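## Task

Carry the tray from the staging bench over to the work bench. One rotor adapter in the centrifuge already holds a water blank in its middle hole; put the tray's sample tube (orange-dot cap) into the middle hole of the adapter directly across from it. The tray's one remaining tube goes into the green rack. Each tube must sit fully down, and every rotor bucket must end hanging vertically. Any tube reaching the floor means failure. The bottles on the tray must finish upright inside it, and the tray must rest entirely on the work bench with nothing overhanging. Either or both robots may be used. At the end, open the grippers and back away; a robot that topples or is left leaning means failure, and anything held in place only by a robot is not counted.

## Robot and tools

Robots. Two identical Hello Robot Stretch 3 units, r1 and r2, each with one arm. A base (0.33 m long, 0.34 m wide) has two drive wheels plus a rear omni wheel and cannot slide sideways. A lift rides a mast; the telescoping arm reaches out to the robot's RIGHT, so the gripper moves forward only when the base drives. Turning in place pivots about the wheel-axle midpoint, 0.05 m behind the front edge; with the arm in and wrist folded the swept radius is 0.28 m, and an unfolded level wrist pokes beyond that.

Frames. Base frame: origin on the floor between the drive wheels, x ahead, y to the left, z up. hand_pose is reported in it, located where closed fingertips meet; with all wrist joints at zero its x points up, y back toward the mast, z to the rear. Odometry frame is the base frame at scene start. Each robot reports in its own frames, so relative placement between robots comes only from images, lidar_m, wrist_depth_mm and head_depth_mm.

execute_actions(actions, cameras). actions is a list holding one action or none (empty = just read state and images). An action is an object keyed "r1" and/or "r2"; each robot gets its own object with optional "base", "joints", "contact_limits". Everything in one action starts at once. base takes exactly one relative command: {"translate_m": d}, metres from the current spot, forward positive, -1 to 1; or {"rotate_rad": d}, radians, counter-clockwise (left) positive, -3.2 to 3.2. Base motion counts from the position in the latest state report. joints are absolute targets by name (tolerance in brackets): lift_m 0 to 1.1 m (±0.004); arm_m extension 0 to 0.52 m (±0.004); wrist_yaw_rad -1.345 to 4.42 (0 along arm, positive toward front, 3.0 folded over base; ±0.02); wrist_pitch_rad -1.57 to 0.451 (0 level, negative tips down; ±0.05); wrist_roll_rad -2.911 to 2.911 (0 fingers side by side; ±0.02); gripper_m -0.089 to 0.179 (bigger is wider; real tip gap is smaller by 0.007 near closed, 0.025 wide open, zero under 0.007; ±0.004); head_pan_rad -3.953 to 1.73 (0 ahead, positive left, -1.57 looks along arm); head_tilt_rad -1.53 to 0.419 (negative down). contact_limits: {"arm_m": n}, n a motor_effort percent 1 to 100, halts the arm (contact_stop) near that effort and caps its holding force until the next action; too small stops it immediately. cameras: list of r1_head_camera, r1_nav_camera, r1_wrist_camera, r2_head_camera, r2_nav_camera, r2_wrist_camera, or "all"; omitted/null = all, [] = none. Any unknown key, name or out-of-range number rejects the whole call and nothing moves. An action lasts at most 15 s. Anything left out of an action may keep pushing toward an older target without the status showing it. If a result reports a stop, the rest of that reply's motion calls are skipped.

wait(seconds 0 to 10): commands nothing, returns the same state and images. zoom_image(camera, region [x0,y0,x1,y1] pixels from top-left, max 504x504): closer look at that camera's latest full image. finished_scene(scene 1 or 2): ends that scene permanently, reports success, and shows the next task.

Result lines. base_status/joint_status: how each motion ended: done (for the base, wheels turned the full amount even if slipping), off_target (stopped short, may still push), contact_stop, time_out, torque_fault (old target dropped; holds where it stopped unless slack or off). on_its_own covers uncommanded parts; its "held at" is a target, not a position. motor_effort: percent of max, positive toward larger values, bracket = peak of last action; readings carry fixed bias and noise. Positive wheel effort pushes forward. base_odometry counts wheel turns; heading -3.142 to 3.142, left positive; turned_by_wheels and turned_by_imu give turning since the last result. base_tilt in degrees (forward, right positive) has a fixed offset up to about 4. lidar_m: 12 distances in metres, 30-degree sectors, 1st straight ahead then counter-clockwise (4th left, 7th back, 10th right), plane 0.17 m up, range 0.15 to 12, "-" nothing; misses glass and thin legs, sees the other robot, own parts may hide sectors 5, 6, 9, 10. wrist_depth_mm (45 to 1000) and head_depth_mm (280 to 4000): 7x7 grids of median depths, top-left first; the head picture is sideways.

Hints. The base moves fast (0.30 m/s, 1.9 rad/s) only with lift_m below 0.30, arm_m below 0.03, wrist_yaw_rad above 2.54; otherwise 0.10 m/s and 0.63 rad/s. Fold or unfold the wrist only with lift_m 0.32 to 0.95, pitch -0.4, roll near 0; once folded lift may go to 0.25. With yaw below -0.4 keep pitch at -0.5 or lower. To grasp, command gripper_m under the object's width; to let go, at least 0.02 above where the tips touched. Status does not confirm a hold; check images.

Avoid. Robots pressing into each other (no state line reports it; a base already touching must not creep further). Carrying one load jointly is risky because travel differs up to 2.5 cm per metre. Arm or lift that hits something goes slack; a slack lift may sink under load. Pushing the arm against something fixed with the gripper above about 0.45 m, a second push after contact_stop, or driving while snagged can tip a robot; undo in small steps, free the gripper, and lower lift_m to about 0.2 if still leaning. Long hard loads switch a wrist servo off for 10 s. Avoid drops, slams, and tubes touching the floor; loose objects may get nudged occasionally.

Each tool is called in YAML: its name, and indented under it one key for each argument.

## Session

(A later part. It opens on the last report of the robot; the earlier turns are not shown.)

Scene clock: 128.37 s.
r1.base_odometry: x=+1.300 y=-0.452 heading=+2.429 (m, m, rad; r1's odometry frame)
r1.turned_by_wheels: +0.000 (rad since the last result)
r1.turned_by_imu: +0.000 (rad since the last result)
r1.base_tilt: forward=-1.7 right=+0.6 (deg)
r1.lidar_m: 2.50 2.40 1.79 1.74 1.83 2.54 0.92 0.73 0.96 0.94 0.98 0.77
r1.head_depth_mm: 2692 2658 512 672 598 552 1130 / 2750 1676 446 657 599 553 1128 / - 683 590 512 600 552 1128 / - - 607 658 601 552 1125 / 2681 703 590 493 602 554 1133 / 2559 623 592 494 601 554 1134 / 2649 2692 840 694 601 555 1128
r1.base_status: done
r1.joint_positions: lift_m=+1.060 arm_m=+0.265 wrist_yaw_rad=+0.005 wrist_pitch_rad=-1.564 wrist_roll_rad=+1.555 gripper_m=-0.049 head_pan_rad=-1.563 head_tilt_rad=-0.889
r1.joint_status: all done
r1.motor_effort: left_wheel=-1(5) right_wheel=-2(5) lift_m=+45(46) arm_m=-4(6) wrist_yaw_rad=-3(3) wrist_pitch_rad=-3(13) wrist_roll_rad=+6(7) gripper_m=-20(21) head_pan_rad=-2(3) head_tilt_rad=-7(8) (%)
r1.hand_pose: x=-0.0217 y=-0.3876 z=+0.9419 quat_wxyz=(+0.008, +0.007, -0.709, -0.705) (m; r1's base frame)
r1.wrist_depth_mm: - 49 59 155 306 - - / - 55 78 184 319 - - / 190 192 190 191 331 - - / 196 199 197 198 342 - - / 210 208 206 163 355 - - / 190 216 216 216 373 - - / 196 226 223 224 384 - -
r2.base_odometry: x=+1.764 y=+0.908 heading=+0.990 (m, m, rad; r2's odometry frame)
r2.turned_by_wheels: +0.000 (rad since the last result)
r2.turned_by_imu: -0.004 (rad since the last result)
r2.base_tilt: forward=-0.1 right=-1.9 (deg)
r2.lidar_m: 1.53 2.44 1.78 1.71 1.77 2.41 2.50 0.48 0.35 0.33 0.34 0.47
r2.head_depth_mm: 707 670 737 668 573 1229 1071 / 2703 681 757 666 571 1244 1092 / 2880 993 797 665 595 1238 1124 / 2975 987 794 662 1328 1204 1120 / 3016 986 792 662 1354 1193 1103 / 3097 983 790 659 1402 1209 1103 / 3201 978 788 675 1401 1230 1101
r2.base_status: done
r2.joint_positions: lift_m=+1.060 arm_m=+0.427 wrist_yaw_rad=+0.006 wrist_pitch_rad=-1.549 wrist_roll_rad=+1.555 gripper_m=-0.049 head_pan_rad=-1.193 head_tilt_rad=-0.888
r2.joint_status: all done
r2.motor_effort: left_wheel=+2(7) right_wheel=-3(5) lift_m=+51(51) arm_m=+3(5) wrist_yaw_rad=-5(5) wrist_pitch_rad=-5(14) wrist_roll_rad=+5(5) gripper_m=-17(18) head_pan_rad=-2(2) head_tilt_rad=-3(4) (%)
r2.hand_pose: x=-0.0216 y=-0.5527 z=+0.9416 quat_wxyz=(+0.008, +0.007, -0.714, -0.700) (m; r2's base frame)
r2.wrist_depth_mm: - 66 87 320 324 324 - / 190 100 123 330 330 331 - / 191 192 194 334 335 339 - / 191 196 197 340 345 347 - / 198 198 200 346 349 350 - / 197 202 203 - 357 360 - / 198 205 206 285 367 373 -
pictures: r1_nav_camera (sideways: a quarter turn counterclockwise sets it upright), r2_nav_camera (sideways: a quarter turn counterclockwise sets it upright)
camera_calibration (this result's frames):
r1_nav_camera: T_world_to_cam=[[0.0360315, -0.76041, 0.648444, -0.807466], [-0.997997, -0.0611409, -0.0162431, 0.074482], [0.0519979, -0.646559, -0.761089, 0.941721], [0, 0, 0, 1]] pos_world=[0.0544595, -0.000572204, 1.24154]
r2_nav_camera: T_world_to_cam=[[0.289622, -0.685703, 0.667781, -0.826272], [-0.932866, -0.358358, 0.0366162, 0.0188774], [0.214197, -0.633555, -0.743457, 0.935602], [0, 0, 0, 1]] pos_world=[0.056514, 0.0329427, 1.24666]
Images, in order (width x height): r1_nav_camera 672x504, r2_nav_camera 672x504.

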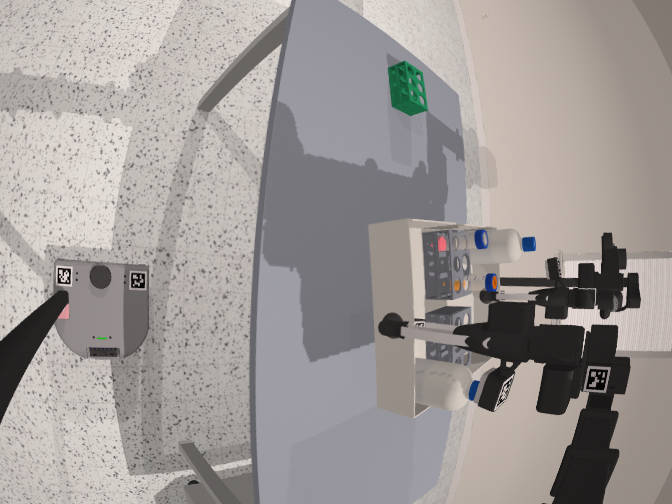

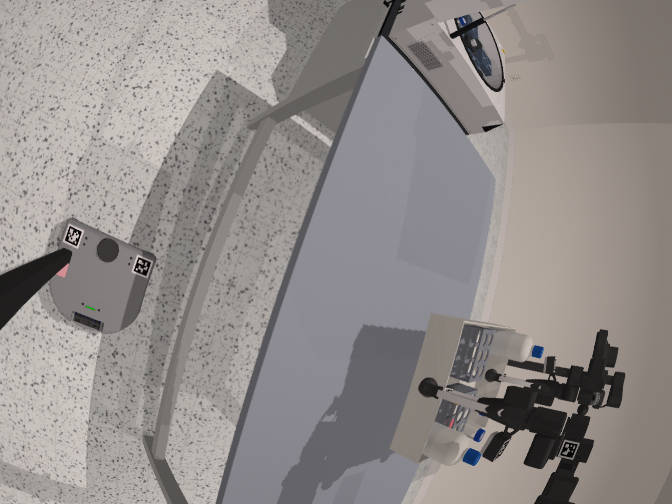

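execute_actions:
  actions:
    - {"r1":{"joints":{"lift_m":0.94}},"r2":{"joints":{"lift_m":0.94}}}
  cameras: []

execute_actions:
  actions:
    - {"r1":{"joints":{"lift_m":0.922}},"r2":{"joints":{"lift_m":0.922}}}
  cameras: []

execute_actions:
  actions:
    - {"r1":{"joints":{"gripper_m":0.06}},"r2":{"joints":{"gripper_m":0.06}}}
  cameras: []

execute_actions:
  actions:
    - {"r1":{"joints":{"lift_m":1.1}},"r2":{"joints":{"lift_m":1.1}}}
  cameras: []

execute_actions:
  actions:
    - {"r1":{"base":{"rotate_rad":-0.03},"joints":{"wrist_roll_rad":0,"gripper_m":0.065}},"r2":{"joints":{"arm_m":0.02}}}
  cameras: []

execute_actions:
  actions:
    - {"r1":{"base":{"translate_m":0.03},"joints":{"arm_m":0.43}}}
  cameras: ["r1_wrist_camera","r1_head_camera"]

Scene clock: 138.60 s.
r1.base_odometry: x=+1.300 y=-0.452 heading=+2.429 (m, m, rad; r1's odometry frame)
r1.turned_by_wheels: +0.000 (rad since the last result)
r1.turned_by_imu: -0.001 (rad since the last result)
r1.base_tilt: forward=-1.8 right=+0.5 (deg)
r1.lidar_m: 2.50 2.41 1.79 1.74 1.82 2.55 0.91 0.74 0.97 0.94 0.98 0.76
r1.head_depth_mm: 2599 - 811 707 599 550 1130 / 2553 - 850 541 592 551 1123 / 2601 - - 584 588 552 1134 / 1602 718 - 666 586 552 1130 / 611 2589 760 665 577 554 1135 / 2649 2686 759 664 577 554 1128 / 2642 2729 862 710 602 554 1126
r1.base_status: not commanded
r1.joint_positions: lift_m=+0.940 arm_m=+0.265 wrist_yaw_rad=+0.005 wrist_pitch_rad=-1.564 wrist_roll_rad=+1.555 gripper_m=-0.049 head_pan_rad=-1.563 head_tilt_rad=-0.889
r1.joint_status: all done
r1.motor_effort: left_wheel=-1(1) right_wheel=-2(2) lift_m=+37(37) arm_m=-4(4) wrist_yaw_rad=-3(3) wrist_pitch_rad=-3(3) wrist_roll_rad=+6(7) gripper_m=-20(20) head_pan_rad=-3(3) head_tilt_rad=-7(6) (%)
r1.hand_pose: x=-0.0217 y=-0.3875 z=+0.8222 quat_wxyz=(+0.008, +0.007, -0.709, -0.705) (m; r1's base frame)
r1.wrist_depth_mm: - 49 59 157 199 197 882 / - 55 79 184 205 201 928 / 191 192 190 191 214 209 950 / 195 199 198 198 218 218 998 / 210 208 205 164 227 226 - / 189 217 216 216 232 235 - / 197 228 225 225 242 - -
r2.base_odometry: x=+1.764 y=+0.908 heading=+0.990 (m, m, rad; r2's odometry frame)
r2.turned_by_wheels: +0.000 (rad since the last result)
r2.turned_by_imu: +0.000 (rad since the last result)
r2.base_tilt: forward=+0.0 right=-1.9 (deg)
r2.lidar_m: 1.53 2.44 1.78 1.71 1.78 2.41 2.51 0.48 0.35 0.33 0.34 0.47
r2.head_depth_mm: 2557 849 757 660 575 1221 1079 / 2760 900 740 666 573 1241 1092 / 2871 994 798 665 595 1239 1122 / 2987 990 795 663 1339 1192 1120 / 3056 988 794 660 1353 1204 1102 / 3152 986 788 661 1407 1212 1103 / 3162 978 788 675 1411 1232 1098
r2.base_status: not commanded
r2.joint_positions: lift_m=+0.940 arm_m=+0.427 wrist_yaw_rad=+0.006 wrist_pitch_rad=-1.550 wrist_roll_rad=+1.555 gripper_m=-0.049 head_pan_rad=-1.193 head_tilt_rad=-0.888
r2.joint_status: all done
r2.motor_effort: left_wheel=+3(3) right_wheel=-4(4) lift_m=+41(40) arm_m=+3(3) wrist_yaw_rad=-4(5) wrist_pitch_rad=-5(5) wrist_roll_rad=+5(6) gripper_m=-17(17) head_pan_rad=-3(2) head_tilt_rad=-5(5) (%)
r2.hand_pose: x=-0.0216 y=-0.5527 z=+0.8219 quat_wxyz=(+0.008, +0.007, -0.714, -0.700) (m; r2's base frame)
r2.wrist_depth_mm: - 66 87 206 209 210 210 / 190 100 124 210 212 212 215 / 192 193 193 213 216 219 219 / 191 196 196 218 221 222 224 / 199 199 200 223 226 228 228 / 197 202 202 - 231 231 232 / 199 204 206 218 237 237 238
pictures: none
No camera images: the call's "cameras" was empty. Leave "cameras" out to get every camera's image.

Scene clock: 139.50 s.
r1.base_odometry: x=+1.300 y=-0.452 heading=+2.429 (m, m, rad; r1's odometry frame)
r1.turned_by_wheels: +0.000 (rad since the last result)
r1.turned_by_imu: +0.000 (rad since the last result)
r1.base_tilt: forward=-1.6 right=+0.6 (deg)
r1.lidar_m: 2.50 2.41 1.79 1.74 1.82 2.55 0.92 0.74 0.97 0.94 0.98 0.77
r1.head_depth_mm: 2652 - - 697 598 552 1130 / 2603 - 837 553 593 551 1130 / 2579 - - 662 586 553 1131 / 2520 712 - 681 582 553 1126 / 614 1022 757 684 577 553 1135 / 2648 2682 784 677 581 553 1128 / 2685 2703 866 709 601 554 1131
r1.base_status: not commanded
r1.joint_positions: lift_m=+0.922 arm_m=+0.265 wrist_yaw_rad=+0.005 wrist_pitch_rad=-1.564 wrist_roll_rad=+1.555 gripper_m=-0.049 head_pan_rad=-1.563 head_tilt_rad=-0.889
r1.joint_status: all done
r1.motor_effort: left_wheel=-1(1) right_wheel=-1(2) lift_m=+37(38) arm_m=-4(4) wrist_yaw_rad=-3(3) wrist_pitch_rad=-3(3) wrist_roll_rad=+7(6) gripper_m=-21(20) head_pan_rad=-3(3) head_tilt_rad=-8(6) (%)
r1.hand_pose: x=-0.0217 y=-0.3875 z=+0.8042 quat_wxyz=(+0.008, +0.007, -0.709, -0.705) (m; r1's base frame)
r1.wrist_depth_mm: - 51 60 156 181 180 890 / - 57 82 184 188 185 930 / 191 193 190 191 193 191 939 / 197 202 198 198 200 197 984 / 209 209 205 163 207 206 1000 / 189 215 214 215 212 212 - / 197 224 224 222 223 223 -
r2.base_odometry: x=+1.764 y=+0.908 heading=+0.990 (m, m, rad; r2's odometry frame)
r2.turned_by_wheels: +0.000 (rad since the last result)
r2.turned_by_imu: +0.000 (rad since the last result)
r2.base_tilt: forward=+0.0 right=-1.9 (deg)
r2.lidar_m: 1.53 2.44 1.77 1.71 1.77 2.42 2.51 0.48 0.35 0.33 0.35 0.47
r2.head_depth_mm: 2604 861 769 656 573 1227 1073 / 2785 929 766 666 572 1238 1095 / 2884 991 799 664 596 1241 1127 / 2963 989 797 663 1328 1195 1120 / 3040 983 791 661 1356 1192 1099 / 3103 981 792 659 1407 1214 1102 / 3210 982 786 675 1405 1231 1099
r2.base_status: not commanded
r2.joint_positions: lift_m=+0.922 arm_m=+0.427 wrist_yaw_rad=+0.006 wrist_pitch_rad=-1.550 wrist_roll_rad=+1.555 gripper_m=-0.049 head_pan_rad=-1.193 head_tilt_rad=-0.888
r2.joint_status: all done
r2.motor_effort: left_wheel=+3(3) right_wheel=-4(4) lift_m=+41(42) arm_m=+3(3) wrist_yaw_rad=-4(5) wrist_pitch_rad=-5(5) wrist_roll_rad=+5(5) gripper_m=-17(17) head_pan_rad=-2(3) head_tilt_rad=-4(4) (%)
r2.hand_pose: x=-0.0217 y=-0.5527 z=+0.8039 quat_wxyz=(+0.008, +0.007, -0.714, -0.700) (m; r2's base frame)
r2.wrist_depth_mm: - 65 85 190 191 191 193 / 187 94 122 193 194 196 196 / 190 191 192 197 198 199 201 / 190 194 195 200 202 204 204 / 197 198 199 205 207 208 209 / 196 201 204 - 211 212 214 / 199 207 207 212 216 217 218
pictures: none
No camera images: the call's "cameras" was empty. Leave "cameras" out to get every camera's image.

Scene clock: 141.10 s.
r1.base_odometry: x=+1.300 y=-0.452 heading=+2.429 (m, m, rad; r1's odometry frame)
r1.turned_by_wheels: +0.000 (rad since the last result)
r1.turned_by_imu: +0.000 (rad since the last result)
r1.base_tilt: forward=-1.7 right=+0.7 (deg)
r1.lidar_m: 2.50 2.41 1.79 1.74 1.82 2.55 0.92 0.74 0.96 0.94 0.98 0.76
r1.head_depth_mm: 2667 - - 698 599 552 1127 / 2580 - 835 553 593 552 1127 / 2576 - - 670 588 551 1132 / 2473 707 - 687 575 553 1130 / 614 1025 763 685 576 553 1130 / 2637 2697 788 684 582 553 1132 / 2647 2695 867 709 602 555 1132
r1.base_status: not commanded
r1.joint_positions: lift_m=+0.922 arm_m=+0.265 wrist_yaw_rad=+0.003 wrist_pitch_rad=-1.566 wrist_roll_rad=+1.566 gripper_m=+0.060 head_pan_rad=-1.563 head_tilt_rad=-0.889
r1.joint_status: all done
r1.motor_effort: left_wheel=-2(2) right_wheel=+0(2) lift_m=+37(37) arm_m=-4(4) wrist_yaw_rad=-2(3) wrist_pitch_rad=-2(3) wrist_roll_rad=+1(7) gripper_m=+0(83) head_pan_rad=-2(3) head_tilt_rad=-7(7) (%)
r1.hand_pose: x=-0.0216 y=-0.3871 z=+0.8042 quat_wxyz=(+0.003, +0.003, -0.708, -0.706) (m; r1's base frame)
r1.wrist_depth_mm: - 55 66 182 182 181 849 / - 63 87 188 188 186 931 / 196 200 196 194 195 193 932 / 201 204 203 202 200 198 949 / 214 213 208 208 206 206 - / 198 220 219 216 217 215 - / 199 225 225 223 224 - -
r2.base_odometry: x=+1.764 y=+0.908 heading=+0.990 (m, m, rad; r2's odometry frame)
r2.turned_by_wheels: +0.000 (rad since the last result)
r2.turned_by_imu: +0.000 (rad since the last result)
r2.base_tilt: forward=-0.2 right=-2.2 (deg)
r2.lidar_m: 1.52 2.44 1.78 1.71 1.77 2.42 2.50 0.48 0.35 0.33 0.34 0.47
r2.head_depth_mm: 2586 877 776 654 573 1223 1075 / 2804 931 773 666 573 1233 1093 / 2887 992 798 666 594 1241 1126 / 2958 991 795 663 1337 1190 1124 / 3037 985 794 663 1354 1198 1102 / 3170 980 791 660 1414 1213 1095 / 3208 980 789 674 1410 1236 1100
r2.base_status: not commanded
r2.joint_positions: lift_m=+0.922 arm_m=+0.427 wrist_yaw_rad=+0.002 wrist_pitch_rad=-1.551 wrist_roll_rad=+1.565 gripper_m=+0.060 head_pan_rad=-1.193 head_tilt_rad=-0.888
r2.joint_status: all done
r2.motor_effort: left_wheel=-1(3) right_wheel=+0(4) lift_m=+41(41) arm_m=+3(3) wrist_yaw_rad=-2(3) wrist_pitch_rad=-4(4) wrist_roll_rad=+2(5) gripper_m=+0(81) head_pan_rad=-2(2) head_tilt_rad=-5(5) (%)
r2.hand_pose: x=-0.0216 y=-0.5522 z=+0.8040 quat_wxyz=(+0.003, +0.003, -0.714, -0.701) (m; r2's base frame)
r2.wrist_depth_mm: - 65 86 190 191 192 193 / 190 86 121 195 195 197 198 / 192 194 195 197 199 200 201 / 193 198 200 201 204 204 206 / 203 203 203 207 208 208 210 / 202 207 - 209 - 215 214 / 202 212 214 214 218 218 220
pictures: none
No camera images: the call's "cameras" was empty. Leave "cameras" out to get every camera's image.

Scene clock: 143.53 s.
r1.base_odometry: x=+1.300 y=-0.452 heading=+2.429 (m, m, rad; r1's odometry frame)
r1.turned_by_wheels: +0.000 (rad since the last result)
r1.turned_by_imu: +0.000 (rad since the last result)
r1.base_tilt: forward=-1.8 right=+0.5 (deg)
r1.lidar_m: 2.50 2.40 1.79 1.74 1.82 2.54 0.92 0.73 0.97 0.94 0.98 0.76
r1.head_depth_mm: 2585 2592 860 707 600 552 1134 / 2593 2578 861 548 594 550 1125 / - 2574 828 673 588 552 1123 / - 1022 828 687 587 552 1130 / 2663 2693 750 688 578 553 1129 / 2666 2704 788 683 583 554 1134 / 2628 2711 866 709 602 554 1137
r1.base_status: not commanded
r1.joint_positions: lift_m=+1.099 arm_m=+0.265 wrist_yaw_rad=+0.003 wrist_pitch_rad=-1.566 wrist_roll_rad=+1.566 gripper_m=+0.060 head_pan_rad=-1.563 head_tilt_rad=-0.889
r1.joint_status: all done
r1.motor_effort: left_wheel=-2(2) right_wheel=+0(1) lift_m=+39(41) arm_m=-3(4) wrist_yaw_rad=-2(2) wrist_pitch_rad=-2(2) wrist_roll_rad=+2(2) gripper_m=+0(0) head_pan_rad=-2(3) head_tilt_rad=-8(7) (%)
r1.hand_pose: x=-0.0216 y=-0.3871 z=+0.9815 quat_wxyz=(+0.003, +0.003, -0.708, -0.706) (m; r1's base frame)
r1.wrist_depth_mm: 360 319 227 349 350 - - / 372 314 230 357 359 - - / 390 323 379 373 372 - - / 397 382 394 386 387 - - / 411 344 388 399 - - - / 356 388 394 405 416 - - / 450 441 434 435 432 - -
r2.base_odometry: x=+1.764 y=+0.908 heading=+0.990 (m, m, rad; r2's odometry frame)
r2.turned_by_wheels: +0.000 (rad since the last result)
r2.turned_by_imu: +0.000 (rad since the last result)
r2.base_tilt: forward=+0.0 right=-1.9 (deg)
r2.lidar_m: 1.53 2.44 1.78 1.71 1.78 2.41 2.51 0.48 0.35 0.33 0.34 0.47
r2.head_depth_mm: 2635 889 773 654 574 1225 1076 / 2773 927 769 668 572 1237 1087 / 2876 994 796 666 596 1242 1124 / 2967 988 794 664 1330 1194 1121 / 3030 988 793 663 1352 1202 1103 / 3129 980 789 662 1410 1210 1098 / 3228 978 787 673 1405 1233 1097
r2.base_status: not commanded
r2.joint_positions: lift_m=+1.097 arm_m=+0.427 wrist_yaw_rad=+0.002 wrist_pitch_rad=-1.551 wrist_roll_rad=+1.565 gripper_m=+0.060 head_pan_rad=-1.193 head_tilt_rad=-0.888
r2.joint_status: all done
joint sent to its limit — the command would take r2.lift_m past its upper limit, so that joint was sent only as far as its limit.
r2.motor_effort: left_wheel=-1(1) right_wheel=+0(0) lift_m=+44(44) arm_m=+2(3) wrist_yaw_rad=-2(2) wrist_pitch_rad=-3(4) wrist_roll_rad=+2(2) gripper_m=+1(1) head_pan_rad=-2(2) head_tilt_rad=-5(3) (%)
r2.hand_pose: x=-0.0216 y=-0.5522 z=+0.9790 quat_wxyz=(+0.003, +0.003, -0.714, -0.701) (m; r2's base frame)
r2.wrist_depth_mm: 353 354 221 358 360 359 - / 303 330 223 365 367 369 - / 364 312 367 373 375 376 - / 374 319 378 382 384 387 - / 385 351 383 389 391 395 - / 375 332 - 395 - 406 - / 355 338 353 407 411 414 -
pictures: none
No camera images: the call's "cameras" was empty. Leave "cameras" out to get every camera's image.

Scene clock: 147.73 s.
r1.base_odometry: x=+1.300 y=-0.452 heading=+2.399 (m, m, rad; r1's odometry frame)
r1.turned_by_wheels: -0.030 (rad since the last result)
r1.turned_by_imu: -0.031 (rad since the last result)
r1.base_tilt: forward=-1.8 right=+0.6 (deg)
r1.lidar_m: 2.50 2.48 1.81 1.75 1.81 2.47 1.02 0.73 0.97 0.94 0.97 0.76
r1.head_depth_mm: 2652 2667 863 706 600 1210 1121 / 2676 2670 860 568 600 1208 1129 / - 1022 830 578 588 552 1130 / - - 832 695 589 552 1131 / 2594 2003 816 687 576 553 1125 / 2637 2699 737 675 576 554 1129 / 2636 2674 868 711 603 554 1131
r1.base_status: done
r1.joint_positions: lift_m=+1.099 arm_m=+0.265 wrist_yaw_rad=+0.002 wrist_pitch_rad=-1.566 wrist_roll_rad=+0.004 gripper_m=+0.065 head_pan_rad=-1.563 head_tilt_rad=-0.889
r1.joint_status: all done
r1.motor_effort: left_wheel=-1(3) right_wheel=+0(2) lift_m=+39(39) arm_m=-4(4) wrist_yaw_rad=-1(2) wrist_pitch_rad=-2(2) wrist_roll_rad=-1(1) gripper_m=+0(34) head_pan_rad=-3(2) head_tilt_rad=-8(8) (%)
r1.hand_pose: x=-0.0217 y=-0.3874 z=+0.9815 quat_wxyz=(+0.501, +0.498, -0.501, -0.500) (m; r1's base frame)
r1.wrist_depth_mm: 362 320 332 352 344 350 348 / 373 367 369 360 357 357 358 / 383 379 378 377 231 369 371 / 396 391 383 387 383 387 382 / 408 407 398 400 394 391 394 / - - - - - - - / - - - - - - -
r2.base_odometry: x=+1.764 y=+0.908 heading=+0.990 (m, m, rad; r2's odometry frame)
r2.turned_by_wheels: +0.000 (rad since the last result)
r2.turned_by_imu: +0.000 (rad since the last result)
r2.base_tilt: forward=+0.0 right=-2.0 (deg)
r2.lidar_m: 1.53 2.44 1.78 1.71 1.77 2.41 2.51 0.48 0.35 0.33 0.35 0.47
r2.head_depth_mm: 2630 886 815 - - - 1077 / 2765 933 773 683 571 1247 1077 / 2886 996 798 665 595 1247 1121 / 2936 992 795 663 1329 1196 1123 / 3087 992 796 661 1351 1193 1098 / 3196 983 790 660 1414 1213 1093 / 3200 978 787 676 1411 1232 1094
r2.base_status: not commanded
r2.joint_positions: lift_m=+1.097 arm_m=+0.020 wrist_yaw_rad=+0.002 wrist_pitch_rad=-1.551 wrist_roll_rad=+1.566 gripper_m=+0.060 head_pan_rad=-1.193 head_tilt_rad=-0.889
r2.joint_status: all done
r2.motor_effort: left_wheel=-1(1) right_wheel=+0(0) lift_m=+44(43) arm_m=-4(5) wrist_yaw_rad=-1(2) wrist_pitch_rad=-3(3) wrist_roll_rad=+2(2) gripper_m=+1(1) head_pan_rad=-2(2) head_tilt_rad=-5(3) (%)
r2.hand_pose: x=-0.0216 y=-0.1460 z=+0.9790 quat_wxyz=(+0.003, +0.002, -0.714, -0.701) (m; r2's base frame)
r2.wrist_depth_mm: 356 352 - - - - - / 364 361 - - - - - / 374 369 - - - - - / 375 379 - - - - - / 386 387 - - - - - / 392 391 - - - - - / 402 407 - - - - -
pictures: none
No camera images: the call's "cameras" was empty. Leave "cameras" out to get every camera's image.

Scene clock: 150.30 s.
r1.base_odometry: x=+1.278 y=-0.432 heading=+2.399 (m, m, rad; r1's odometry frame)
r1.turned_by_wheels: +0.000 (rad since the last result)
r1.turned_by_imu: +0.000 (rad since the last result)
r1.base_tilt: forward=-1.6 right=+0.6 (deg)
r1.lidar_m: 2.47 2.48 1.81 1.74 1.81 2.46 1.02 0.76 0.97 0.94 0.97 0.74
r1.head_depth_mm: 2672 2662 863 689 599 1209 1124 / 2651 2671 835 552 596 1208 1124 / 2652 2729 833 686 588 551 1125 / - 2643 832 689 583 552 1134 / 2582 2695 771 681 577 552 1128 / 2622 2717 775 693 589 553 1129 / 2602 2664 868 710 603 554 1135
r1.base_status: done
r1.joint_positions: lift_m=+1.099 arm_m=+0.430 wrist_yaw_rad=+0.001 wrist_pitch_rad=-1.566 wrist_roll_rad=+0.003 gripper_m=+0.065 head_pan_rad=-1.563 head_tilt_rad=-0.889
r1.joint_status: all done
r1.motor_effort: left_wheel=+0(3) right_wheel=-1(3) lift_m=+38(38) arm_m=+5(5) wrist_yaw_rad=+0(2) wrist_pitch_rad=-2(2) wrist_roll_rad=-2(1) gripper_m=+0(1) head_pan_rad=-3(2) head_tilt_rad=-8(7) (%)
r1.hand_pose: x=-0.0217 y=-0.5517 z=+0.9815 quat_wxyz=(+0.501, +0.498, -0.501, -0.500) (m; r1's base frame)
r1.wrist_depth_mm: 365 255 324 354 348 345 348 / 375 365 366 363 363 355 360 / 380 379 348 369 313 368 371 / 391 394 323 376 368 382 376 / 406 403 394 390 390 390 392 / 425 418 416 407 396 404 401 / 436 431 379 379 277 418 414
r2.base_odometry: x=+1.764 y=+0.908 heading=+0.990 (m, m, rad; r2's odometry frame)
r2.turned_by_wheels: +0.000 (rad since the last result)
r2.turned_by_imu: +0.000 (rad since the last result)
r2.base_tilt: forward=+0.0 right=-2.1 (deg)
r2.lidar_m: 1.53 2.45 1.78 1.71 1.77 2.41 2.51 0.48 0.35 0.33 0.35 0.47
r2.head_depth_mm: 2646 890 813 - - - 1075 / 2766 931 771 683 570 1248 1073 / 2879 996 798 665 596 1246 1121 / 2963 988 795 662 1340 1192 1118 / 3022 985 795 662 1352 1193 1101 / 3121 980 788 661 1409 1209 1103 / 3198 981 786 676 1400 1229 1097
r2.base_status: not commanded
r2.joint_positions: lift_m=+1.097 arm_m=+0.020 wrist_yaw_rad=+0.002 wrist_pitch_rad=-1.551 wrist_roll_rad=+1.566 gripper_m=+0.060 head_pan_rad=-1.193 head_tilt_rad=-0.889
r2.joint_status: not commanded
r2.motor_effort: left_wheel=-1(1) right_wheel=+1(0) lift_m=+44(43) arm_m=-4(4) wrist_yaw_rad=-1(1) wrist_pitch_rad=-3(4) wrist_roll_rad=+2(2) gripper_m=+1(1) head_pan_rad=-2(2) head_tilt_rad=-4(5) (%)
r2.hand_pose: x=-0.0216 y=-0.1460 z=+0.9790 quat_wxyz=(+0.003, +0.002, -0.714, -0.701) (m; r2's base frame)
r2.wrist_depth_mm: 354 356 - - - - - / 362 363 - - - - - / 370 372 - - - - - / 377 376 - - - - - / 381 382 - - - - - / 397 394 - - - - - / 404 405 - - - - -
pictures: r1_head_camera (sideways: a quarter turn clockwise sets it upright), r1_wrist_camera
camera_calibration (this result's frames):
r1_head_camera: T_world_to_cam=[[0.0386752, 0.741528, -0.669806, 0.892585], [0.998723, -0.0504798, 0.00178214, -0.00970425], [-0.0324902, -0.66902, -0.742534, 0.925896], [0, 0, 0, 1]] pos_world=[0.00525343, -0.0429238, 1.28538]
r1_wrist_camera: T_world_to_cam=[[-0.999072, -0.0405357, -0.014549, -0.0332758], [-0.0426003, 0.979765, 0.195566, 0.372884], [0.00632724, 0.196004, -0.980583, 1.23453], [0, 0, 0, 1]] pos_world=[-0.0251712, -0.608661, 1.13715]
Images, in order (width x height): r1_head_camera 896x504, r1_wrist_camera 644x364.

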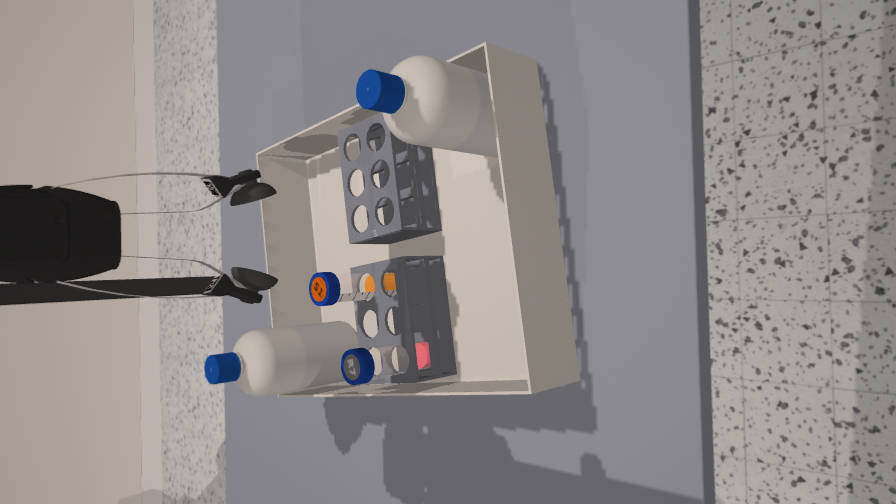

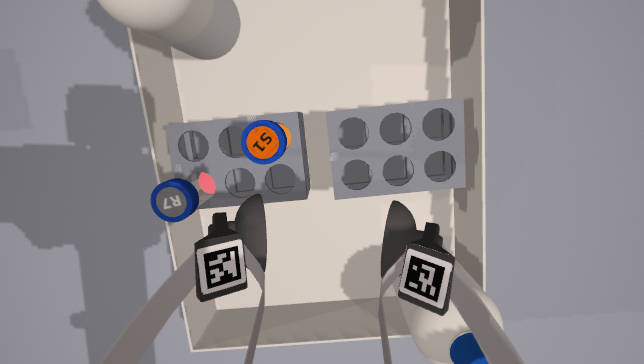

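execute_actions:
  actions:
    - {"r1":{"base":{"translate_m":0.047},"joints":{"arm_m":0.469}}}
  cameras: []

execute_actions:
  actions:
    - {"r1":{"joints":{"lift_m":1.03}}}
  cameras: ["r1_wrist_camera"]

Scene clock: 155.07 s.
r1.base_odometry: x=+1.244 y=-0.400 heading=+2.399 (m, m, rad; r1's odometry frame)
r1.turned_by_wheels: +0.000 (rad since the last result)
r1.turned_by_imu: +0.000 (rad since the last result)
r1.base_tilt: forward=-1.7 right=+0.5 (deg)
r1.lidar_m: 2.43 2.48 1.81 1.74 1.81 2.47 1.02 0.81 0.97 0.94 0.97 0.69
r1.head_depth_mm: 2663 2695 858 552 600 1207 1125 / 2661 2688 821 671 586 1206 1127 / 2696 2708 833 698 588 552 1129 / 2713 2600 822 688 576 553 1133 / 2638 2682 744 683 588 553 1132 / 2654 2713 867 709 601 553 1137 / 2617 2714 865 710 601 555 1126
r1.base_status: done
r1.joint_positions: lift_m=+1.099 arm_m=+0.469 wrist_yaw_rad=+0.001 wrist_pitch_rad=-1.566 wrist_roll_rad=+0.003 gripper_m=+0.065 head_pan_rad=-1.563 head_tilt_rad=-0.889
r1.joint_status: all done
r1.motor_effort: left_wheel=-1(2) right_wheel=+0(3) lift_m=+38(38) arm_m=+5(4) wrist_yaw_rad=-1(1) wrist_pitch_rad=-2(2) wrist_roll_rad=-1(2) gripper_m=-1(0) head_pan_rad=-2(2) head_tilt_rad=-7(8) (%)
r1.hand_pose: x=-0.0217 y=-0.5907 z=+0.9815 quat_wxyz=(+0.501, +0.498, -0.501, -0.500) (m; r1's base frame)
r1.wrist_depth_mm: 361 359 221 353 353 342 344 / 373 369 247 364 358 354 356 / 384 380 373 372 369 356 364 / 398 389 353 325 325 320 378 / 404 405 398 389 390 386 392 / 419 417 416 412 414 392 403 / 437 432 423 415 384 287 416
r2.base_odometry: x=+1.764 y=+0.908 heading=+0.990 (m, m, rad; r2's odometry frame)
r2.turned_by_wheels: +0.000 (rad since the last result)
r2.turned_by_imu: +0.000 (rad since the last result)
r2.base_tilt: forward=-0.1 right=-2.1 (deg)
r2.lidar_m: 1.53 2.45 1.78 1.71 1.78 2.42 2.51 0.48 0.35 0.33 0.34 0.47
r2.head_depth_mm: 2649 891 814 - - - 1076 / 2758 933 772 684 572 1251 1076 / 2871 992 798 664 595 1240 1124 / 2939 993 798 663 1333 1198 1120 / 3024 983 793 661 1359 1195 1100 / 3086 979 794 660 1400 1210 1102 / 3246 981 787 677 1403 1230 1097
r2.base_status: not commanded
r2.joint_positions: lift_m=+1.097 arm_m=+0.020 wrist_yaw_rad=+0.002 wrist_pitch_rad=-1.551 wrist_roll_rad=+1.566 gripper_m=+0.060 head_pan_rad=-1.193 head_tilt_rad=-0.889
r2.joint_status: not commanded
r2.motor_effort: left_wheel=-1(1) right_wheel=+0(0) lift_m=+43(43) arm_m=-4(4) wrist_yaw_rad=-1(1) wrist_pitch_rad=-4(3) wrist_roll_rad=+2(2) gripper_m=+1(1) head_pan_rad=-3(3) head_tilt_rad=-5(4) (%)
r2.hand_pose: x=-0.0216 y=-0.1460 z=+0.9790 quat_wxyz=(+0.003, +0.002, -0.714, -0.701) (m; r2's base frame)
r2.wrist_depth_mm: 353 353 - - - - - / 361 364 - - - - - / 371 373 - - - - - / 372 379 - - - - - / 385 386 - - - - - / 396 391 - - - - - / 402 404 - - - - -
pictures: none
No camera images: the call's "cameras" was empty. Leave "cameras" out to get every camera's image.

Scene clock: 156.53 s.
r1.base_odometry: x=+1.244 y=-0.400 heading=+2.399 (m, m, rad; r1's odometry frame)
r1.turned_by_wheels: +0.000 (rad since the last result)
r1.turned_by_imu: +0.000 (rad since the last result)
r1.base_tilt: forward=-1.7 right=+0.7 (deg)
r1.lidar_m: 2.42 2.48 1.81 1.74 1.81 2.47 1.02 0.81 0.97 0.94 0.97 0.70
r1.head_depth_mm: 2681 2682 861 553 600 1209 1124 / 2659 2659 820 668 586 1204 1130 / 2659 2706 831 700 589 552 1135 / - 1461 824 687 575 552 1131 / 2656 2724 741 683 587 554 1121 / 2614 2709 866 713 601 555 1128 / 2627 2697 866 708 603 554 1131
r1.base_status: not commanded
r1.joint_positions: lift_m=+1.030 arm_m=+0.469 wrist_yaw_rad=+0.001 wrist_pitch_rad=-1.566 wrist_roll_rad=+0.003 gripper_m=+0.065 head_pan_rad=-1.563 head_tilt_rad=-0.889
r1.joint_status: all done
r1.motor_effort: left_wheel=+0(0) right_wheel=-1(0) lift_m=+30(33) arm_m=+4(4) wrist_yaw_rad=-1(1) wrist_pitch_rad=-2(2) wrist_roll_rad=-1(1) gripper_m=-1(0) head_pan_rad=-3(2) head_tilt_rad=-6(7) (%)
r1.hand_pose: x=-0.0217 y=-0.5907 z=+0.9125 quat_wxyz=(+0.501, +0.498, -0.501, -0.500) (m; r1's base frame)
r1.wrist_depth_mm: 295 153 168 286 287 281 245 / 302 275 248 293 292 289 287 / 311 308 302 301 299 295 296 / 320 319 284 251 265 249 307 / 333 332 273 258 259 258 313 / 341 343 336 333 334 327 327 / 355 353 344 345 341 282 339
r2.base_odometry: x=+1.764 y=+0.908 heading=+0.990 (m, m, rad; r2's odometry frame)
r2.turned_by_wheels: +0.000 (rad since the last result)
r2.turned_by_imu: +0.000 (rad since the last result)
r2.base_tilt: forward=+0.0 right=-2.0 (deg)
r2.lidar_m: 1.53 2.44 1.78 1.71 1.77 2.41 2.51 0.48 0.35 0.33 0.35 0.47
r2.head_depth_mm: 2643 888 811 - - - 1079 / 2798 933 767 684 572 1246 1074 / 2821 994 796 664 594 1237 1119 / 2938 992 794 663 1326 1200 1125 / 3018 987 795 663 1352 1193 1103 / 3105 981 789 658 1405 1214 1100 / 3237 979 787 674 1406 1230 1103
r2.base_status: not commanded
r2.joint_positions: lift_m=+1.097 arm_m=+0.020 wrist_yaw_rad=+0.002 wrist_pitch_rad=-1.551 wrist_roll_rad=+1.566 gripper_m=+0.060 head_pan_rad=-1.193 head_tilt_rad=-0.889
r2.joint_status: not commanded
r2.motor_effort: left_wheel=-1(1) right_wheel=+0(0) lift_m=+43(44) arm_m=-4(4) wrist_yaw_rad=-2(1) wrist_pitch_rad=-4(3) wrist_roll_rad=+2(2) gripper_m=+1(1) head_pan_rad=-2(2) head_tilt_rad=-4(4) (%)
r2.hand_pose: x=-0.0216 y=-0.1460 z=+0.9790 quat_wxyz=(+0.003, +0.002, -0.714, -0.701) (m; r2's base frame)
r2.wrist_depth_mm: 357 353 - - - - - / 368 365 - - - - - / 370 370 - - - - - / 377 379 - - - - - / 382 391 - - - - - / 396 397 - - - - - / 403 403 - - - - -
pictures: r1_wrist_camera
camera_calibration (this result's frames):
r1_wrist_camera: T_world_to_cam=[[-0.999072, -0.0405358, -0.014549, -0.0358598], [-0.0426003, 0.979765, 0.195565, 0.42458], [0.00632724, 0.196004, -0.980583, 1.17458], [0, 0, 0, 1]] pos_world=[-0.0251711, -0.647664, 1.06822]
Images, in order (width x height): r1_wrist_camera 644x364.

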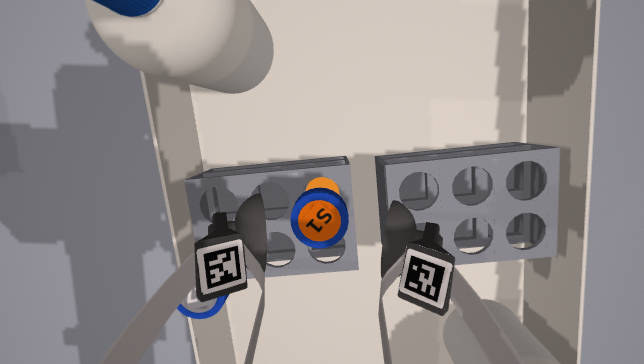

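execute_actions:
  actions:
    - {"r1":{"joints":{"lift_m":0.991,"gripper_m":0.056}}}
  cameras: []

execute_actions:
  actions:
    - {"r1":{"joints":{"gripper_m":0.005}}}
  cameras: []

execute_actions:
  actions:
    - {"r1":{"joints":{"lift_m":1.1}}}
  cameras: ["r1_wrist_camera"]

execute_actions:
  actions:
    - {"r1":{"base":{"translate_m":-0.6}}}
  cameras: ["r1_nav_camera"]

Scene clock: 163.03 s.
r1.base_odometry: x=+1.244 y=-0.400 heading=+2.399 (m, m, rad; r1's odometry frame)
r1.turned_by_wheels: +0.000 (rad since the last result)
r1.turned_by_imu: +0.000 (rad since the last result)
r1.base_tilt: forward=-1.8 right=+0.7 (deg)
r1.lidar_m: 2.42 2.49 1.81 1.74 1.80 2.47 1.02 0.81 0.97 0.94 0.97 0.70
r1.head_depth_mm: - 2567 862 554 599 1207 1127 / 2696 2702 818 671 588 1208 1128 / 2762 2683 832 698 587 553 1126 / 2635 1028 815 686 575 554 1133 / 2641 2695 743 684 587 554 1129 / 2638 2704 869 710 602 554 1133 / 2650 2708 863 709 602 555 1138
r1.base_status: not commanded
r1.joint_positions: lift_m=+0.991 arm_m=+0.469 wrist_yaw_rad=+0.001 wrist_pitch_rad=-1.566 wrist_roll_rad=+0.003 gripper_m=+0.056 head_pan_rad=-1.563 head_tilt_rad=-0.889
r1.joint_status: all done
r1.motor_effort: left_wheel=-1(0) right_wheel=-1(0) lift_m=+30(30) arm_m=+4(4) wrist_yaw_rad=-1(1) wrist_pitch_rad=-2(2) wrist_roll_rad=-1(1) gripper_m=+0(48) head_pan_rad=-2(3) head_tilt_rad=-7(8) (%)
r1.hand_pose: x=-0.0217 y=-0.5907 z=+0.8735 quat_wxyz=(+0.501, +0.498, -0.501, -0.500) (m; r1's base frame)
r1.wrist_depth_mm: 122 122 167 250 249 246 210 / 264 191 248 254 254 252 214 / 271 244 266 265 263 258 217 / 280 240 246 224 243 210 205 / 290 233 250 154 244 215 213 / 299 297 229 226 - 252 231 / 310 304 301 300 300 282 249
r2.base_odometry: x=+1.764 y=+0.908 heading=+0.990 (m, m, rad; r2's odometry frame)
r2.turned_by_wheels: +0.000 (rad since the last result)
r2.turned_by_imu: +0.000 (rad since the last result)
r2.base_tilt: forward=-0.1 right=-1.9 (deg)
r2.lidar_m: 1.53 2.44 1.77 1.71 1.77 2.42 2.50 0.48 0.35 0.33 0.34 0.47
r2.head_depth_mm: 2639 887 814 - - - 1076 / 2733 932 772 683 571 1245 1073 / 2861 994 798 666 595 1240 1125 / 2964 988 795 664 1334 1200 1120 / 3061 986 793 662 1360 1197 1097 / 3145 984 787 660 1406 1220 1096 / 3223 976 792 673 1410 1240 1100
r2.base_status: not commanded
r2.joint_positions: lift_m=+1.097 arm_m=+0.020 wrist_yaw_rad=+0.002 wrist_pitch_rad=-1.551 wrist_roll_rad=+1.566 gripper_m=+0.060 head_pan_rad=-1.193 head_tilt_rad=-0.889
r2.joint_status: not commanded
r2.motor_effort: left_wheel=-1(1) right_wheel=+0(0) lift_m=+43(43) arm_m=-4(4) wrist_yaw_rad=-1(1) wrist_pitch_rad=-3(3) wrist_roll_rad=+2(2) gripper_m=+1(1) head_pan_rad=-2(2) head_tilt_rad=-4(4) (%)
r2.hand_pose: x=-0.0216 y=-0.1460 z=+0.9790 quat_wxyz=(+0.003, +0.002, -0.714, -0.701) (m; r2's base frame)
r2.wrist_depth_mm: 360 354 - - - - - / 361 364 - - - - - / 372 369 - - - - - / 375 378 - - - - - / 382 384 - - - - - / 391 395 - - - - - / 402 402 - - - - -
pictures: none
No camera images: the call's "cameras" was empty. Leave "cameras" out to get every camera's image.

Scene clock: 164.03 s.
r1.base_odometry: x=+1.244 y=-0.400 heading=+2.399 (m, m, rad; r1's odometry frame)
r1.turned_by_wheels: +0.000 (rad since the last result)
r1.turned_by_imu: +0.000 (rad since the last result)
r1.base_tilt: forward=-1.6 right=+0.7 (deg)
r1.lidar_m: 2.42 2.47 1.81 1.74 1.81 2.46 1.02 0.81 0.97 0.94 0.97 0.69
r1.head_depth_mm: - 2581 861 554 599 1207 1129 / 2717 2696 818 671 587 1207 1125 / 2725 2678 833 700 585 552 1125 / 2594 1023 821 686 575 553 1131 / 2640 2685 744 683 588 552 1120 / 2636 2694 866 710 602 555 1137 / 2635 2675 868 709 601 553 1134
r1.base_status: not commanded
r1.joint_positions: lift_m=+0.991 arm_m=+0.469 wrist_yaw_rad=+0.001 wrist_pitch_rad=-1.566 wrist_roll_rad=+0.003 gripper_m=+0.006 head_pan_rad=-1.563 head_tilt_rad=-0.889
r1.joint_status: all done
r1.motor_effort: left_wheel=-1(1) right_wheel=+0(1) lift_m=+30(30) arm_m=+5(4) wrist_yaw_rad=-1(1) wrist_pitch_rad=-2(2) wrist_roll_rad=-1(1) gripper_m=-11(94) head_pan_rad=-3(3) head_tilt_rad=-8(7) (%)
r1.hand_pose: x=-0.0217 y=-0.5907 z=+0.8735 quat_wxyz=(+0.501, +0.498, -0.501, -0.500) (m; r1's base frame)
r1.wrist_depth_mm: 122 122 167 249 247 247 209 / 263 201 250 257 253 254 213 / 273 245 264 264 262 259 216 / 280 240 245 222 242 210 207 / 290 233 247 150 245 215 213 / 302 294 229 224 284 250 231 / 311 305 301 300 298 277 247
r2.base_odometry: x=+1.764 y=+0.908 heading=+0.990 (m, m, rad; r2's odometry frame)
r2.turned_by_wheels: +0.000 (rad since the last result)
r2.turned_by_imu: +0.000 (rad since the last result)
r2.base_tilt: forward=+0.0 right=-1.8 (deg)
r2.lidar_m: 1.53 2.44 1.78 1.71 1.77 2.41 2.50 0.48 0.35 0.33 0.34 0.47
r2.head_depth_mm: 2641 893 814 - - - 1078 / 2772 934 772 682 571 1244 1077 / 2880 994 797 665 595 1242 1124 / 2997 991 793 662 1337 1195 1121 / 3035 987 793 662 1357 1188 1101 / 3128 981 788 660 1399 1211 1098 / 3210 979 784 674 1393 1235 1100
r2.base_status: not commanded
r2.joint_positions: lift_m=+1.097 arm_m=+0.020 wrist_yaw_rad=+0.002 wrist_pitch_rad=-1.551 wrist_roll_rad=+1.566 gripper_m=+0.060 head_pan_rad=-1.193 head_tilt_rad=-0.889
r2.joint_status: not commanded
r2.motor_effort: left_wheel=-1(1) right_wheel=+0(0) lift_m=+43(43) arm_m=-4(4) wrist_yaw_rad=-1(3) wrist_pitch_rad=-4(3) wrist_roll_rad=+2(2) gripper_m=+1(1) head_pan_rad=-2(2) head_tilt_rad=-4(3) (%)
r2.hand_pose: x=-0.0216 y=-0.1460 z=+0.9790 quat_wxyz=(+0.003, +0.002, -0.714, -0.701) (m; r2's base frame)
r2.wrist_depth_mm: 355 356 - - - - - / 361 365 - - - - - / 369 370 - - - - - / 381 381 - - - - - / 382 389 - - - - - / 389 399 - - - - - / 405 399 - - - - -
pictures: none
No camera images: the call's "cameras" was empty. Leave "cameras" out to get every camera's image.

Scene clock: 165.87 s.
r1.base_odometry: x=+1.244 y=-0.400 heading=+2.399 (m, m, rad; r1's odometry frame)
r1.turned_by_wheels: +0.000 (rad since the last result)
r1.turned_by_imu: +0.000 (rad since the last result)
r1.base_tilt: forward=-1.9 right=+0.5 (deg)
r1.lidar_m: 2.43 2.49 1.81 1.74 1.81 2.47 1.02 0.81 0.97 0.94 0.97 0.69
r1.head_depth_mm: 2650 2676 861 553 598 1207 1123 / 2672 2685 820 670 587 1208 1126 / 2689 2742 831 698 587 552 1132 / 2759 2701 819 688 575 553 1133 / 2667 2674 744 683 588 552 1126 / 2638 2705 867 709 601 553 1128 / 2623 2660 867 711 601 554 1133
r1.base_status: not commanded
r1.joint_positions: lift_m=+1.099 arm_m=+0.469 wrist_yaw_rad=+0.001 wrist_pitch_rad=-1.566 wrist_roll_rad=+0.003 gripper_m=+0.006 head_pan_rad=-1.563 head_tilt_rad=-0.889
r1.joint_status: all done
r1.motor_effort: left_wheel=+0(0) right_wheel=-1(1) lift_m=+39(42) arm_m=+4(4) wrist_yaw_rad=-1(1) wrist_pitch_rad=-2(2) wrist_roll_rad=-2(2) gripper_m=-12(11) head_pan_rad=-3(3) head_tilt_rad=-6(7) (%)
r1.hand_pose: x=-0.0217 y=-0.5907 z=+0.9815 quat_wxyz=(+0.501, +0.498, -0.501, -0.500) (m; r1's base frame)
r1.wrist_depth_mm: 364 356 220 350 350 342 347 / 370 368 249 360 358 351 358 / 381 381 368 373 365 358 364 / 394 389 351 329 326 323 375 / 406 406 396 150 385 388 392 / 424 418 418 405 387 365 402 / 437 432 418 418 389 282 412
r2.base_odometry: x=+1.764 y=+0.908 heading=+0.990 (m, m, rad; r2's odometry frame)
r2.turned_by_wheels: +0.000 (rad since the last result)
r2.turned_by_imu: +0.000 (rad since the last result)
r2.base_tilt: forward=+0.0 right=-2.0 (deg)
r2.lidar_m: 1.53 2.44 1.78 1.71 1.77 2.41 2.50 0.48 0.35 0.33 0.34 0.47
r2.head_depth_mm: 2621 891 811 - - - 1077 / 2801 929 773 683 572 1247 1077 / 2879 990 798 665 594 1239 1126 / 2948 990 796 664 1332 1201 1118 / 3015 987 792 661 1360 1193 1098 / 3114 979 790 659 1407 1209 1099 / 3238 978 789 674 1406 1230 1099
r2.base_status: not commanded
r2.joint_positions: lift_m=+1.097 arm_m=+0.020 wrist_yaw_rad=+0.002 wrist_pitch_rad=-1.551 wrist_roll_rad=+1.566 gripper_m=+0.060 head_pan_rad=-1.193 head_tilt_rad=-0.889
r2.joint_status: not commanded
r2.motor_effort: left_wheel=-1(1) right_wheel=+0(0) lift_m=+43(44) arm_m=-5(4) wrist_yaw_rad=-2(1) wrist_pitch_rad=-3(4) wrist_roll_rad=+2(2) gripper_m=+1(1) head_pan_rad=-3(2) head_tilt_rad=-5(3) (%)
r2.hand_pose: x=-0.0216 y=-0.1460 z=+0.9790 quat_wxyz=(+0.003, +0.002, -0.714, -0.701) (m; r2's base frame)
r2.wrist_depth_mm: 359 359 - - - - - / 361 364 - - - - - / 370 368 - - - - - / 376 380 - - - - - / 386 386 - - - - - / 394 398 - - - - - / 408 400 - - - - -
pictures: r1_wrist_camera
camera_calibration (this result's frames):
r1_wrist_camera: T_world_to_cam=[[-0.999072, -0.0405351, -0.014549, -0.0348567], [-0.0425996, 0.979765, 0.195565, 0.411102], [0.00632738, 0.196004, -0.980583, 1.24216], [0, 0, 0, 1]] pos_world=[-0.0251712, -0.647666, 1.13714]
Images, in order (width x height): r1_wrist_camera 644x364.

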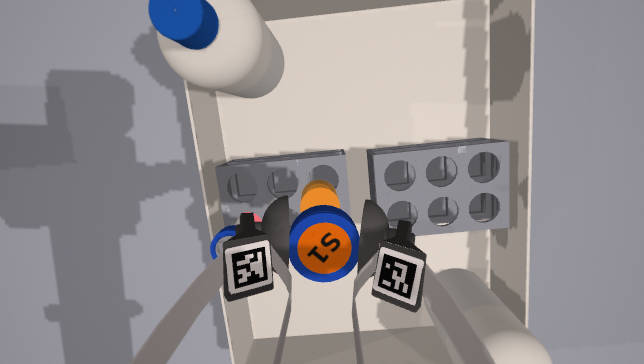

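Scene clock: 173.27 s.
r1.base_odometry: x=+1.686 y=-0.806 heading=+2.399 (m, m, rad; r1's odometry frame)
r1.turned_by_wheels: +0.000 (rad since the last result)
r1.turned_by_imu: +0.000 (rad since the last result)
r1.base_tilt: forward=-1.7 right=+0.7 (deg)
r1.lidar_m: 1.26 2.48 1.81 1.74 1.80 2.33 1.03 0.43 0.33 0.94 0.97 1.28
r1.head_depth_mm: 2671 2684 2107 996 598 909 1080 / 2637 2661 888 708 599 665 1096 / 2706 2798 859 708 601 1212 1115 / 2776 2799 838 707 598 553 1132 / 2669 2725 863 710 601 552 1132 / 2642 2675 866 710 602 553 1131 / 2628 2698 867 711 601 554 1137
r1.base_status: done
r1.joint_positions: lift_m=+1.099 arm_m=+0.469 wrist_yaw_rad=+0.001 wrist_pitch_rad=-1.566 wrist_roll_rad=+0.003 gripper_m=+0.006 head_pan_rad=-1.563 head_tilt_rad=-0.889
r1.joint_status: not commanded
r1.motor_effort: left_wheel=+0(4) right_wheel=+0(4) lift_m=+38(39) arm_m=+4(5) wrist_yaw_rad=-1(1) wrist_pitch_rad=-2(2) wrist_roll_rad=-2(1) gripper_m=-13(11) head_pan_rad=-3(2) head_tilt_rad=-8(8) (%)
r1.hand_pose: x=-0.0217 y=-0.5907 z=+0.9815 quat_wxyz=(+0.501, +0.498, -0.501, -0.500) (m; r1's base frame)
r1.wrist_depth_mm: 363 358 354 354 355 349 535 / 373 369 367 365 367 363 542 / 383 378 376 376 376 582 533 / 392 396 390 386 381 596 535 / 411 408 409 150 390 614 526 / 421 420 416 413 405 634 520 / 432 431 433 423 424 - 522
r2.base_odometry: x=+1.764 y=+0.908 heading=+0.990 (m, m, rad; r2's odometry frame)
r2.turned_by_wheels: +0.000 (rad since the last result)
r2.turned_by_imu: +0.000 (rad since the last result)
r2.base_tilt: forward=+0.0 right=-1.9 (deg)
r2.lidar_m: 1.53 2.44 1.78 1.71 1.77 2.42 2.51 0.48 0.35 0.33 0.34 0.47
r2.head_depth_mm: 2629 893 815 - - - 1068 / 2733 929 771 683 571 1249 1074 / 2877 990 797 663 594 1247 1122 / 2857 993 796 663 1332 1198 1122 / 3068 988 792 662 1357 1192 1096 / 3069 980 789 660 1408 1213 1099 / 3028 977 787 676 1409 1229 1097
r2.base_status: not commanded
r2.joint_positions: lift_m=+1.097 arm_m=+0.020 wrist_yaw_rad=+0.002 wrist_pitch_rad=-1.551 wrist_roll_rad=+1.566 gripper_m=+0.060 head_pan_rad=-1.193 head_tilt_rad=-0.889
r2.joint_status: not commanded
r2.motor_effort: left_wheel=-1(1) right_wheel=+0(0) lift_m=+43(43) arm_m=-4(4) wrist_yaw_rad=-1(1) wrist_pitch_rad=-3(3) wrist_roll_rad=+2(2) gripper_m=+1(1) head_pan_rad=-2(2) head_tilt_rad=-5(4) (%)
r2.hand_pose: x=-0.0216 y=-0.1460 z=+0.9790 quat_wxyz=(+0.003, +0.002, -0.714, -0.701) (m; r2's base frame)
r2.wrist_depth_mm: 356 362 - - - - - / 364 364 - - - - - / 369 372 - - - - - / 381 375 - - - - - / 385 385 - - - - - / 397 397 - - - - - / 407 405 - - - - -
pictures: r1_nav_camera (sideways: a quarter turn counterclockwise sets it upright)
camera_calibration (this result's frames):
r1_nav_camera: T_world_to_cam=[[0.036013, -0.760427, 0.648424, -0.80744], [-0.997998, -0.061116, -0.0162445, 0.0744838], [0.0519819, -0.646541, -0.761106, 0.941743], [0, 0, 0, 1]] pos_world=[0.0544595, -0.000571838, 1.24154]
Images, in order (width x height): r1_nav_camera 672x504.

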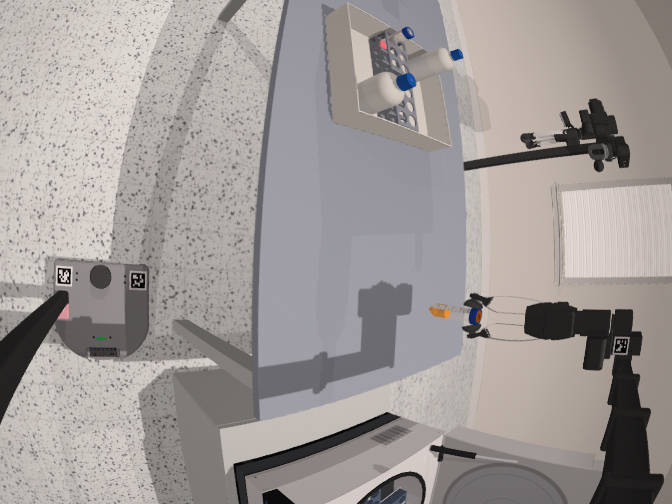

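execute_actions:
  actions:
    - {"r1":{"base":{"translate_m":-0.5},"joints":{"arm_m":0.38}}}
  cameras: ["r1_wrist_camera","r1_head_camera"]

Scene clock: 182.27 s.
r1.base_odometry: x=+2.054 y=-1.144 heading=+2.399 (m, m, rad; r1's odometry frame)
r1.turned_by_wheels: +0.000 (rad since the last result)
r1.turned_by_imu: -0.001 (rad since the last result)
r1.base_tilt: forward=-1.7 right=+0.7 (deg)
r1.lidar_m: 1.76 2.47 1.81 1.74 1.80 1.81 1.74 0.37 0.27 0.26 0.27 0.43
r1.head_depth_mm: 746 859 861 730 559 633 878 / 742 858 845 729 560 628 869 / 742 854 870 713 561 622 859 / - 853 717 647 562 617 850 / 2594 2600 2043 971 827 720 840 / 2643 2702 2121 1664 1445 778 1099 / 2644 2684 977 1688 1472 1280 1080
r1.base_status: done
r1.joint_positions: lift_m=+1.099 arm_m=+0.380 wrist_yaw_rad=+0.001 wrist_pitch_rad=-1.566 wrist_roll_rad=+0.003 gripper_m=+0.006 head_pan_rad=-1.563 head_tilt_rad=-0.889
r1.joint_status: all done
r1.motor_effort: left_wheel=+0(4) right_wheel=-1(4) lift_m=+38(39) arm_m=-4(5) wrist_yaw_rad=-1(1) wrist_pitch_rad=-2(2) wrist_roll_rad=-1(1) gripper_m=-12(11) head_pan_rad=-2(3) head_tilt_rad=-6(7) (%)
r1.hand_pose: x=-0.0217 y=-0.5024 z=+0.9815 quat_wxyz=(+0.501, +0.498, -0.501, -0.500) (m; r1's base frame)
r1.wrist_depth_mm: 367 - 569 338 372 366 363 / 376 - 585 361 377 360 365 / 387 - 600 371 385 389 385 / 401 - 625 344 409 389 400 / 406 650 - 150 441 391 416 / 422 - - 366 384 397 357 / 435 - - 373 - - 366
r2.base_odometry: x=+1.764 y=+0.908 heading=+0.990 (m, m, rad; r2's odometry frame)
r2.turned_by_wheels: +0.000 (rad since the last result)
r2.turned_by_imu: +0.000 (rad since the last result)
r2.base_tilt: forward=+0.0 right=-1.9 (deg)
r2.lidar_m: 1.53 2.44 1.78 1.71 1.78 2.41 2.50 0.48 0.35 0.33 0.35 0.47
r2.head_depth_mm: 2628 891 810 - - - 1077 / 2775 927 772 681 571 1242 1068 / 2854 997 795 665 595 1242 1122 / 2945 992 797 664 1330 1196 1121 / 3091 987 792 661 1355 1193 1104 / 3049 981 789 661 1414 1216 1102 / 3171 977 788 676 1410 1232 1096
r2.base_status: not commanded
r2.joint_positions: lift_m=+1.097 arm_m=+0.020 wrist_yaw_rad=+0.002 wrist_pitch_rad=-1.551 wrist_roll_rad=+1.566 gripper_m=+0.060 head_pan_rad=-1.193 head_tilt_rad=-0.889
r2.joint_status: not commanded
r2.motor_effort: left_wheel=-1(1) right_wheel=+0(0) lift_m=+43(43) arm_m=-4(4) wrist_yaw_rad=-2(1) wrist_pitch_rad=-3(3) wrist_roll_rad=+2(2) gripper_m=+1(1) head_pan_rad=-2(2) head_tilt_rad=-4(4) (%)
r2.hand_pose: x=-0.0216 y=-0.1460 z=+0.9790 quat_wxyz=(+0.003, +0.002, -0.714, -0.701) (m; r2's base frame)
r2.wrist_depth_mm: 354 358 - - - - - / 363 361 - - - - - / 370 372 - - - - - / 378 376 - - - - - / 384 385 - - - - - / 395 391 - - - - - / 405 406 - - - - -
pictures: r1_head_camera (sideways: a quarter turn clockwise sets it upright), r1_wrist_camera
camera_calibration (this result's frames):
r1_head_camera: T_world_to_cam=[[0.0386752, 0.741528, -0.669806, 0.892585], [0.998723, -0.0504797, 0.00178215, -0.00970426], [-0.0324901, -0.66902, -0.742534, 0.925895], [0, 0, 0, 1]] pos_world=[0.00525343, -0.0429238, 1.28538]
r1_wrist_camera: T_world_to_cam=[[-0.999056, -0.040923, -0.0145487, -0.031471], [-0.0429802, 0.979743, 0.195595, 0.324509], [0.00624966, 0.196035, -0.980577, 1.22486], [0, 0, 0, 1]] pos_world=[-0.0251488, -0.559339, 1.13714]
Images, in order (width x height): r1_head_camera 896x504, r1_wrist_camera 644x364.

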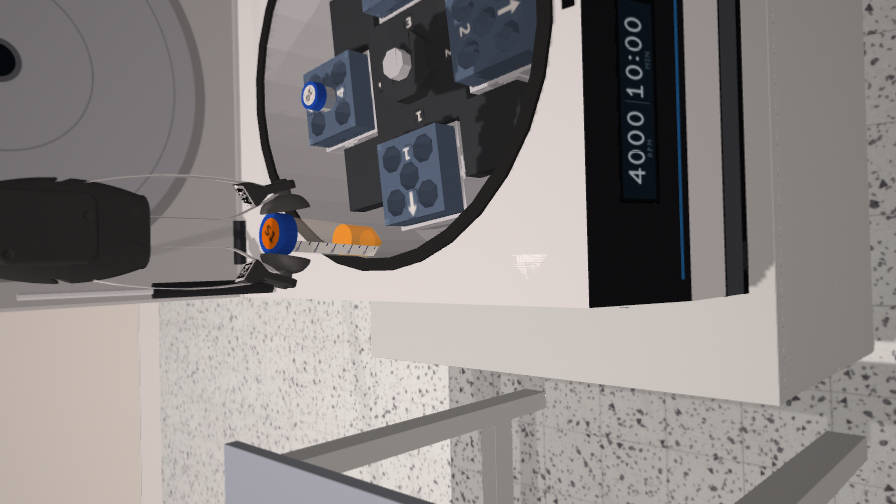

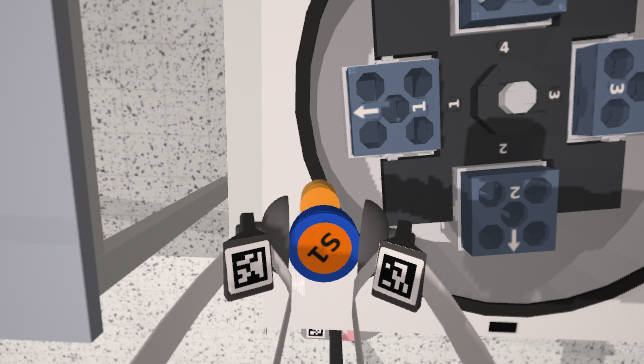

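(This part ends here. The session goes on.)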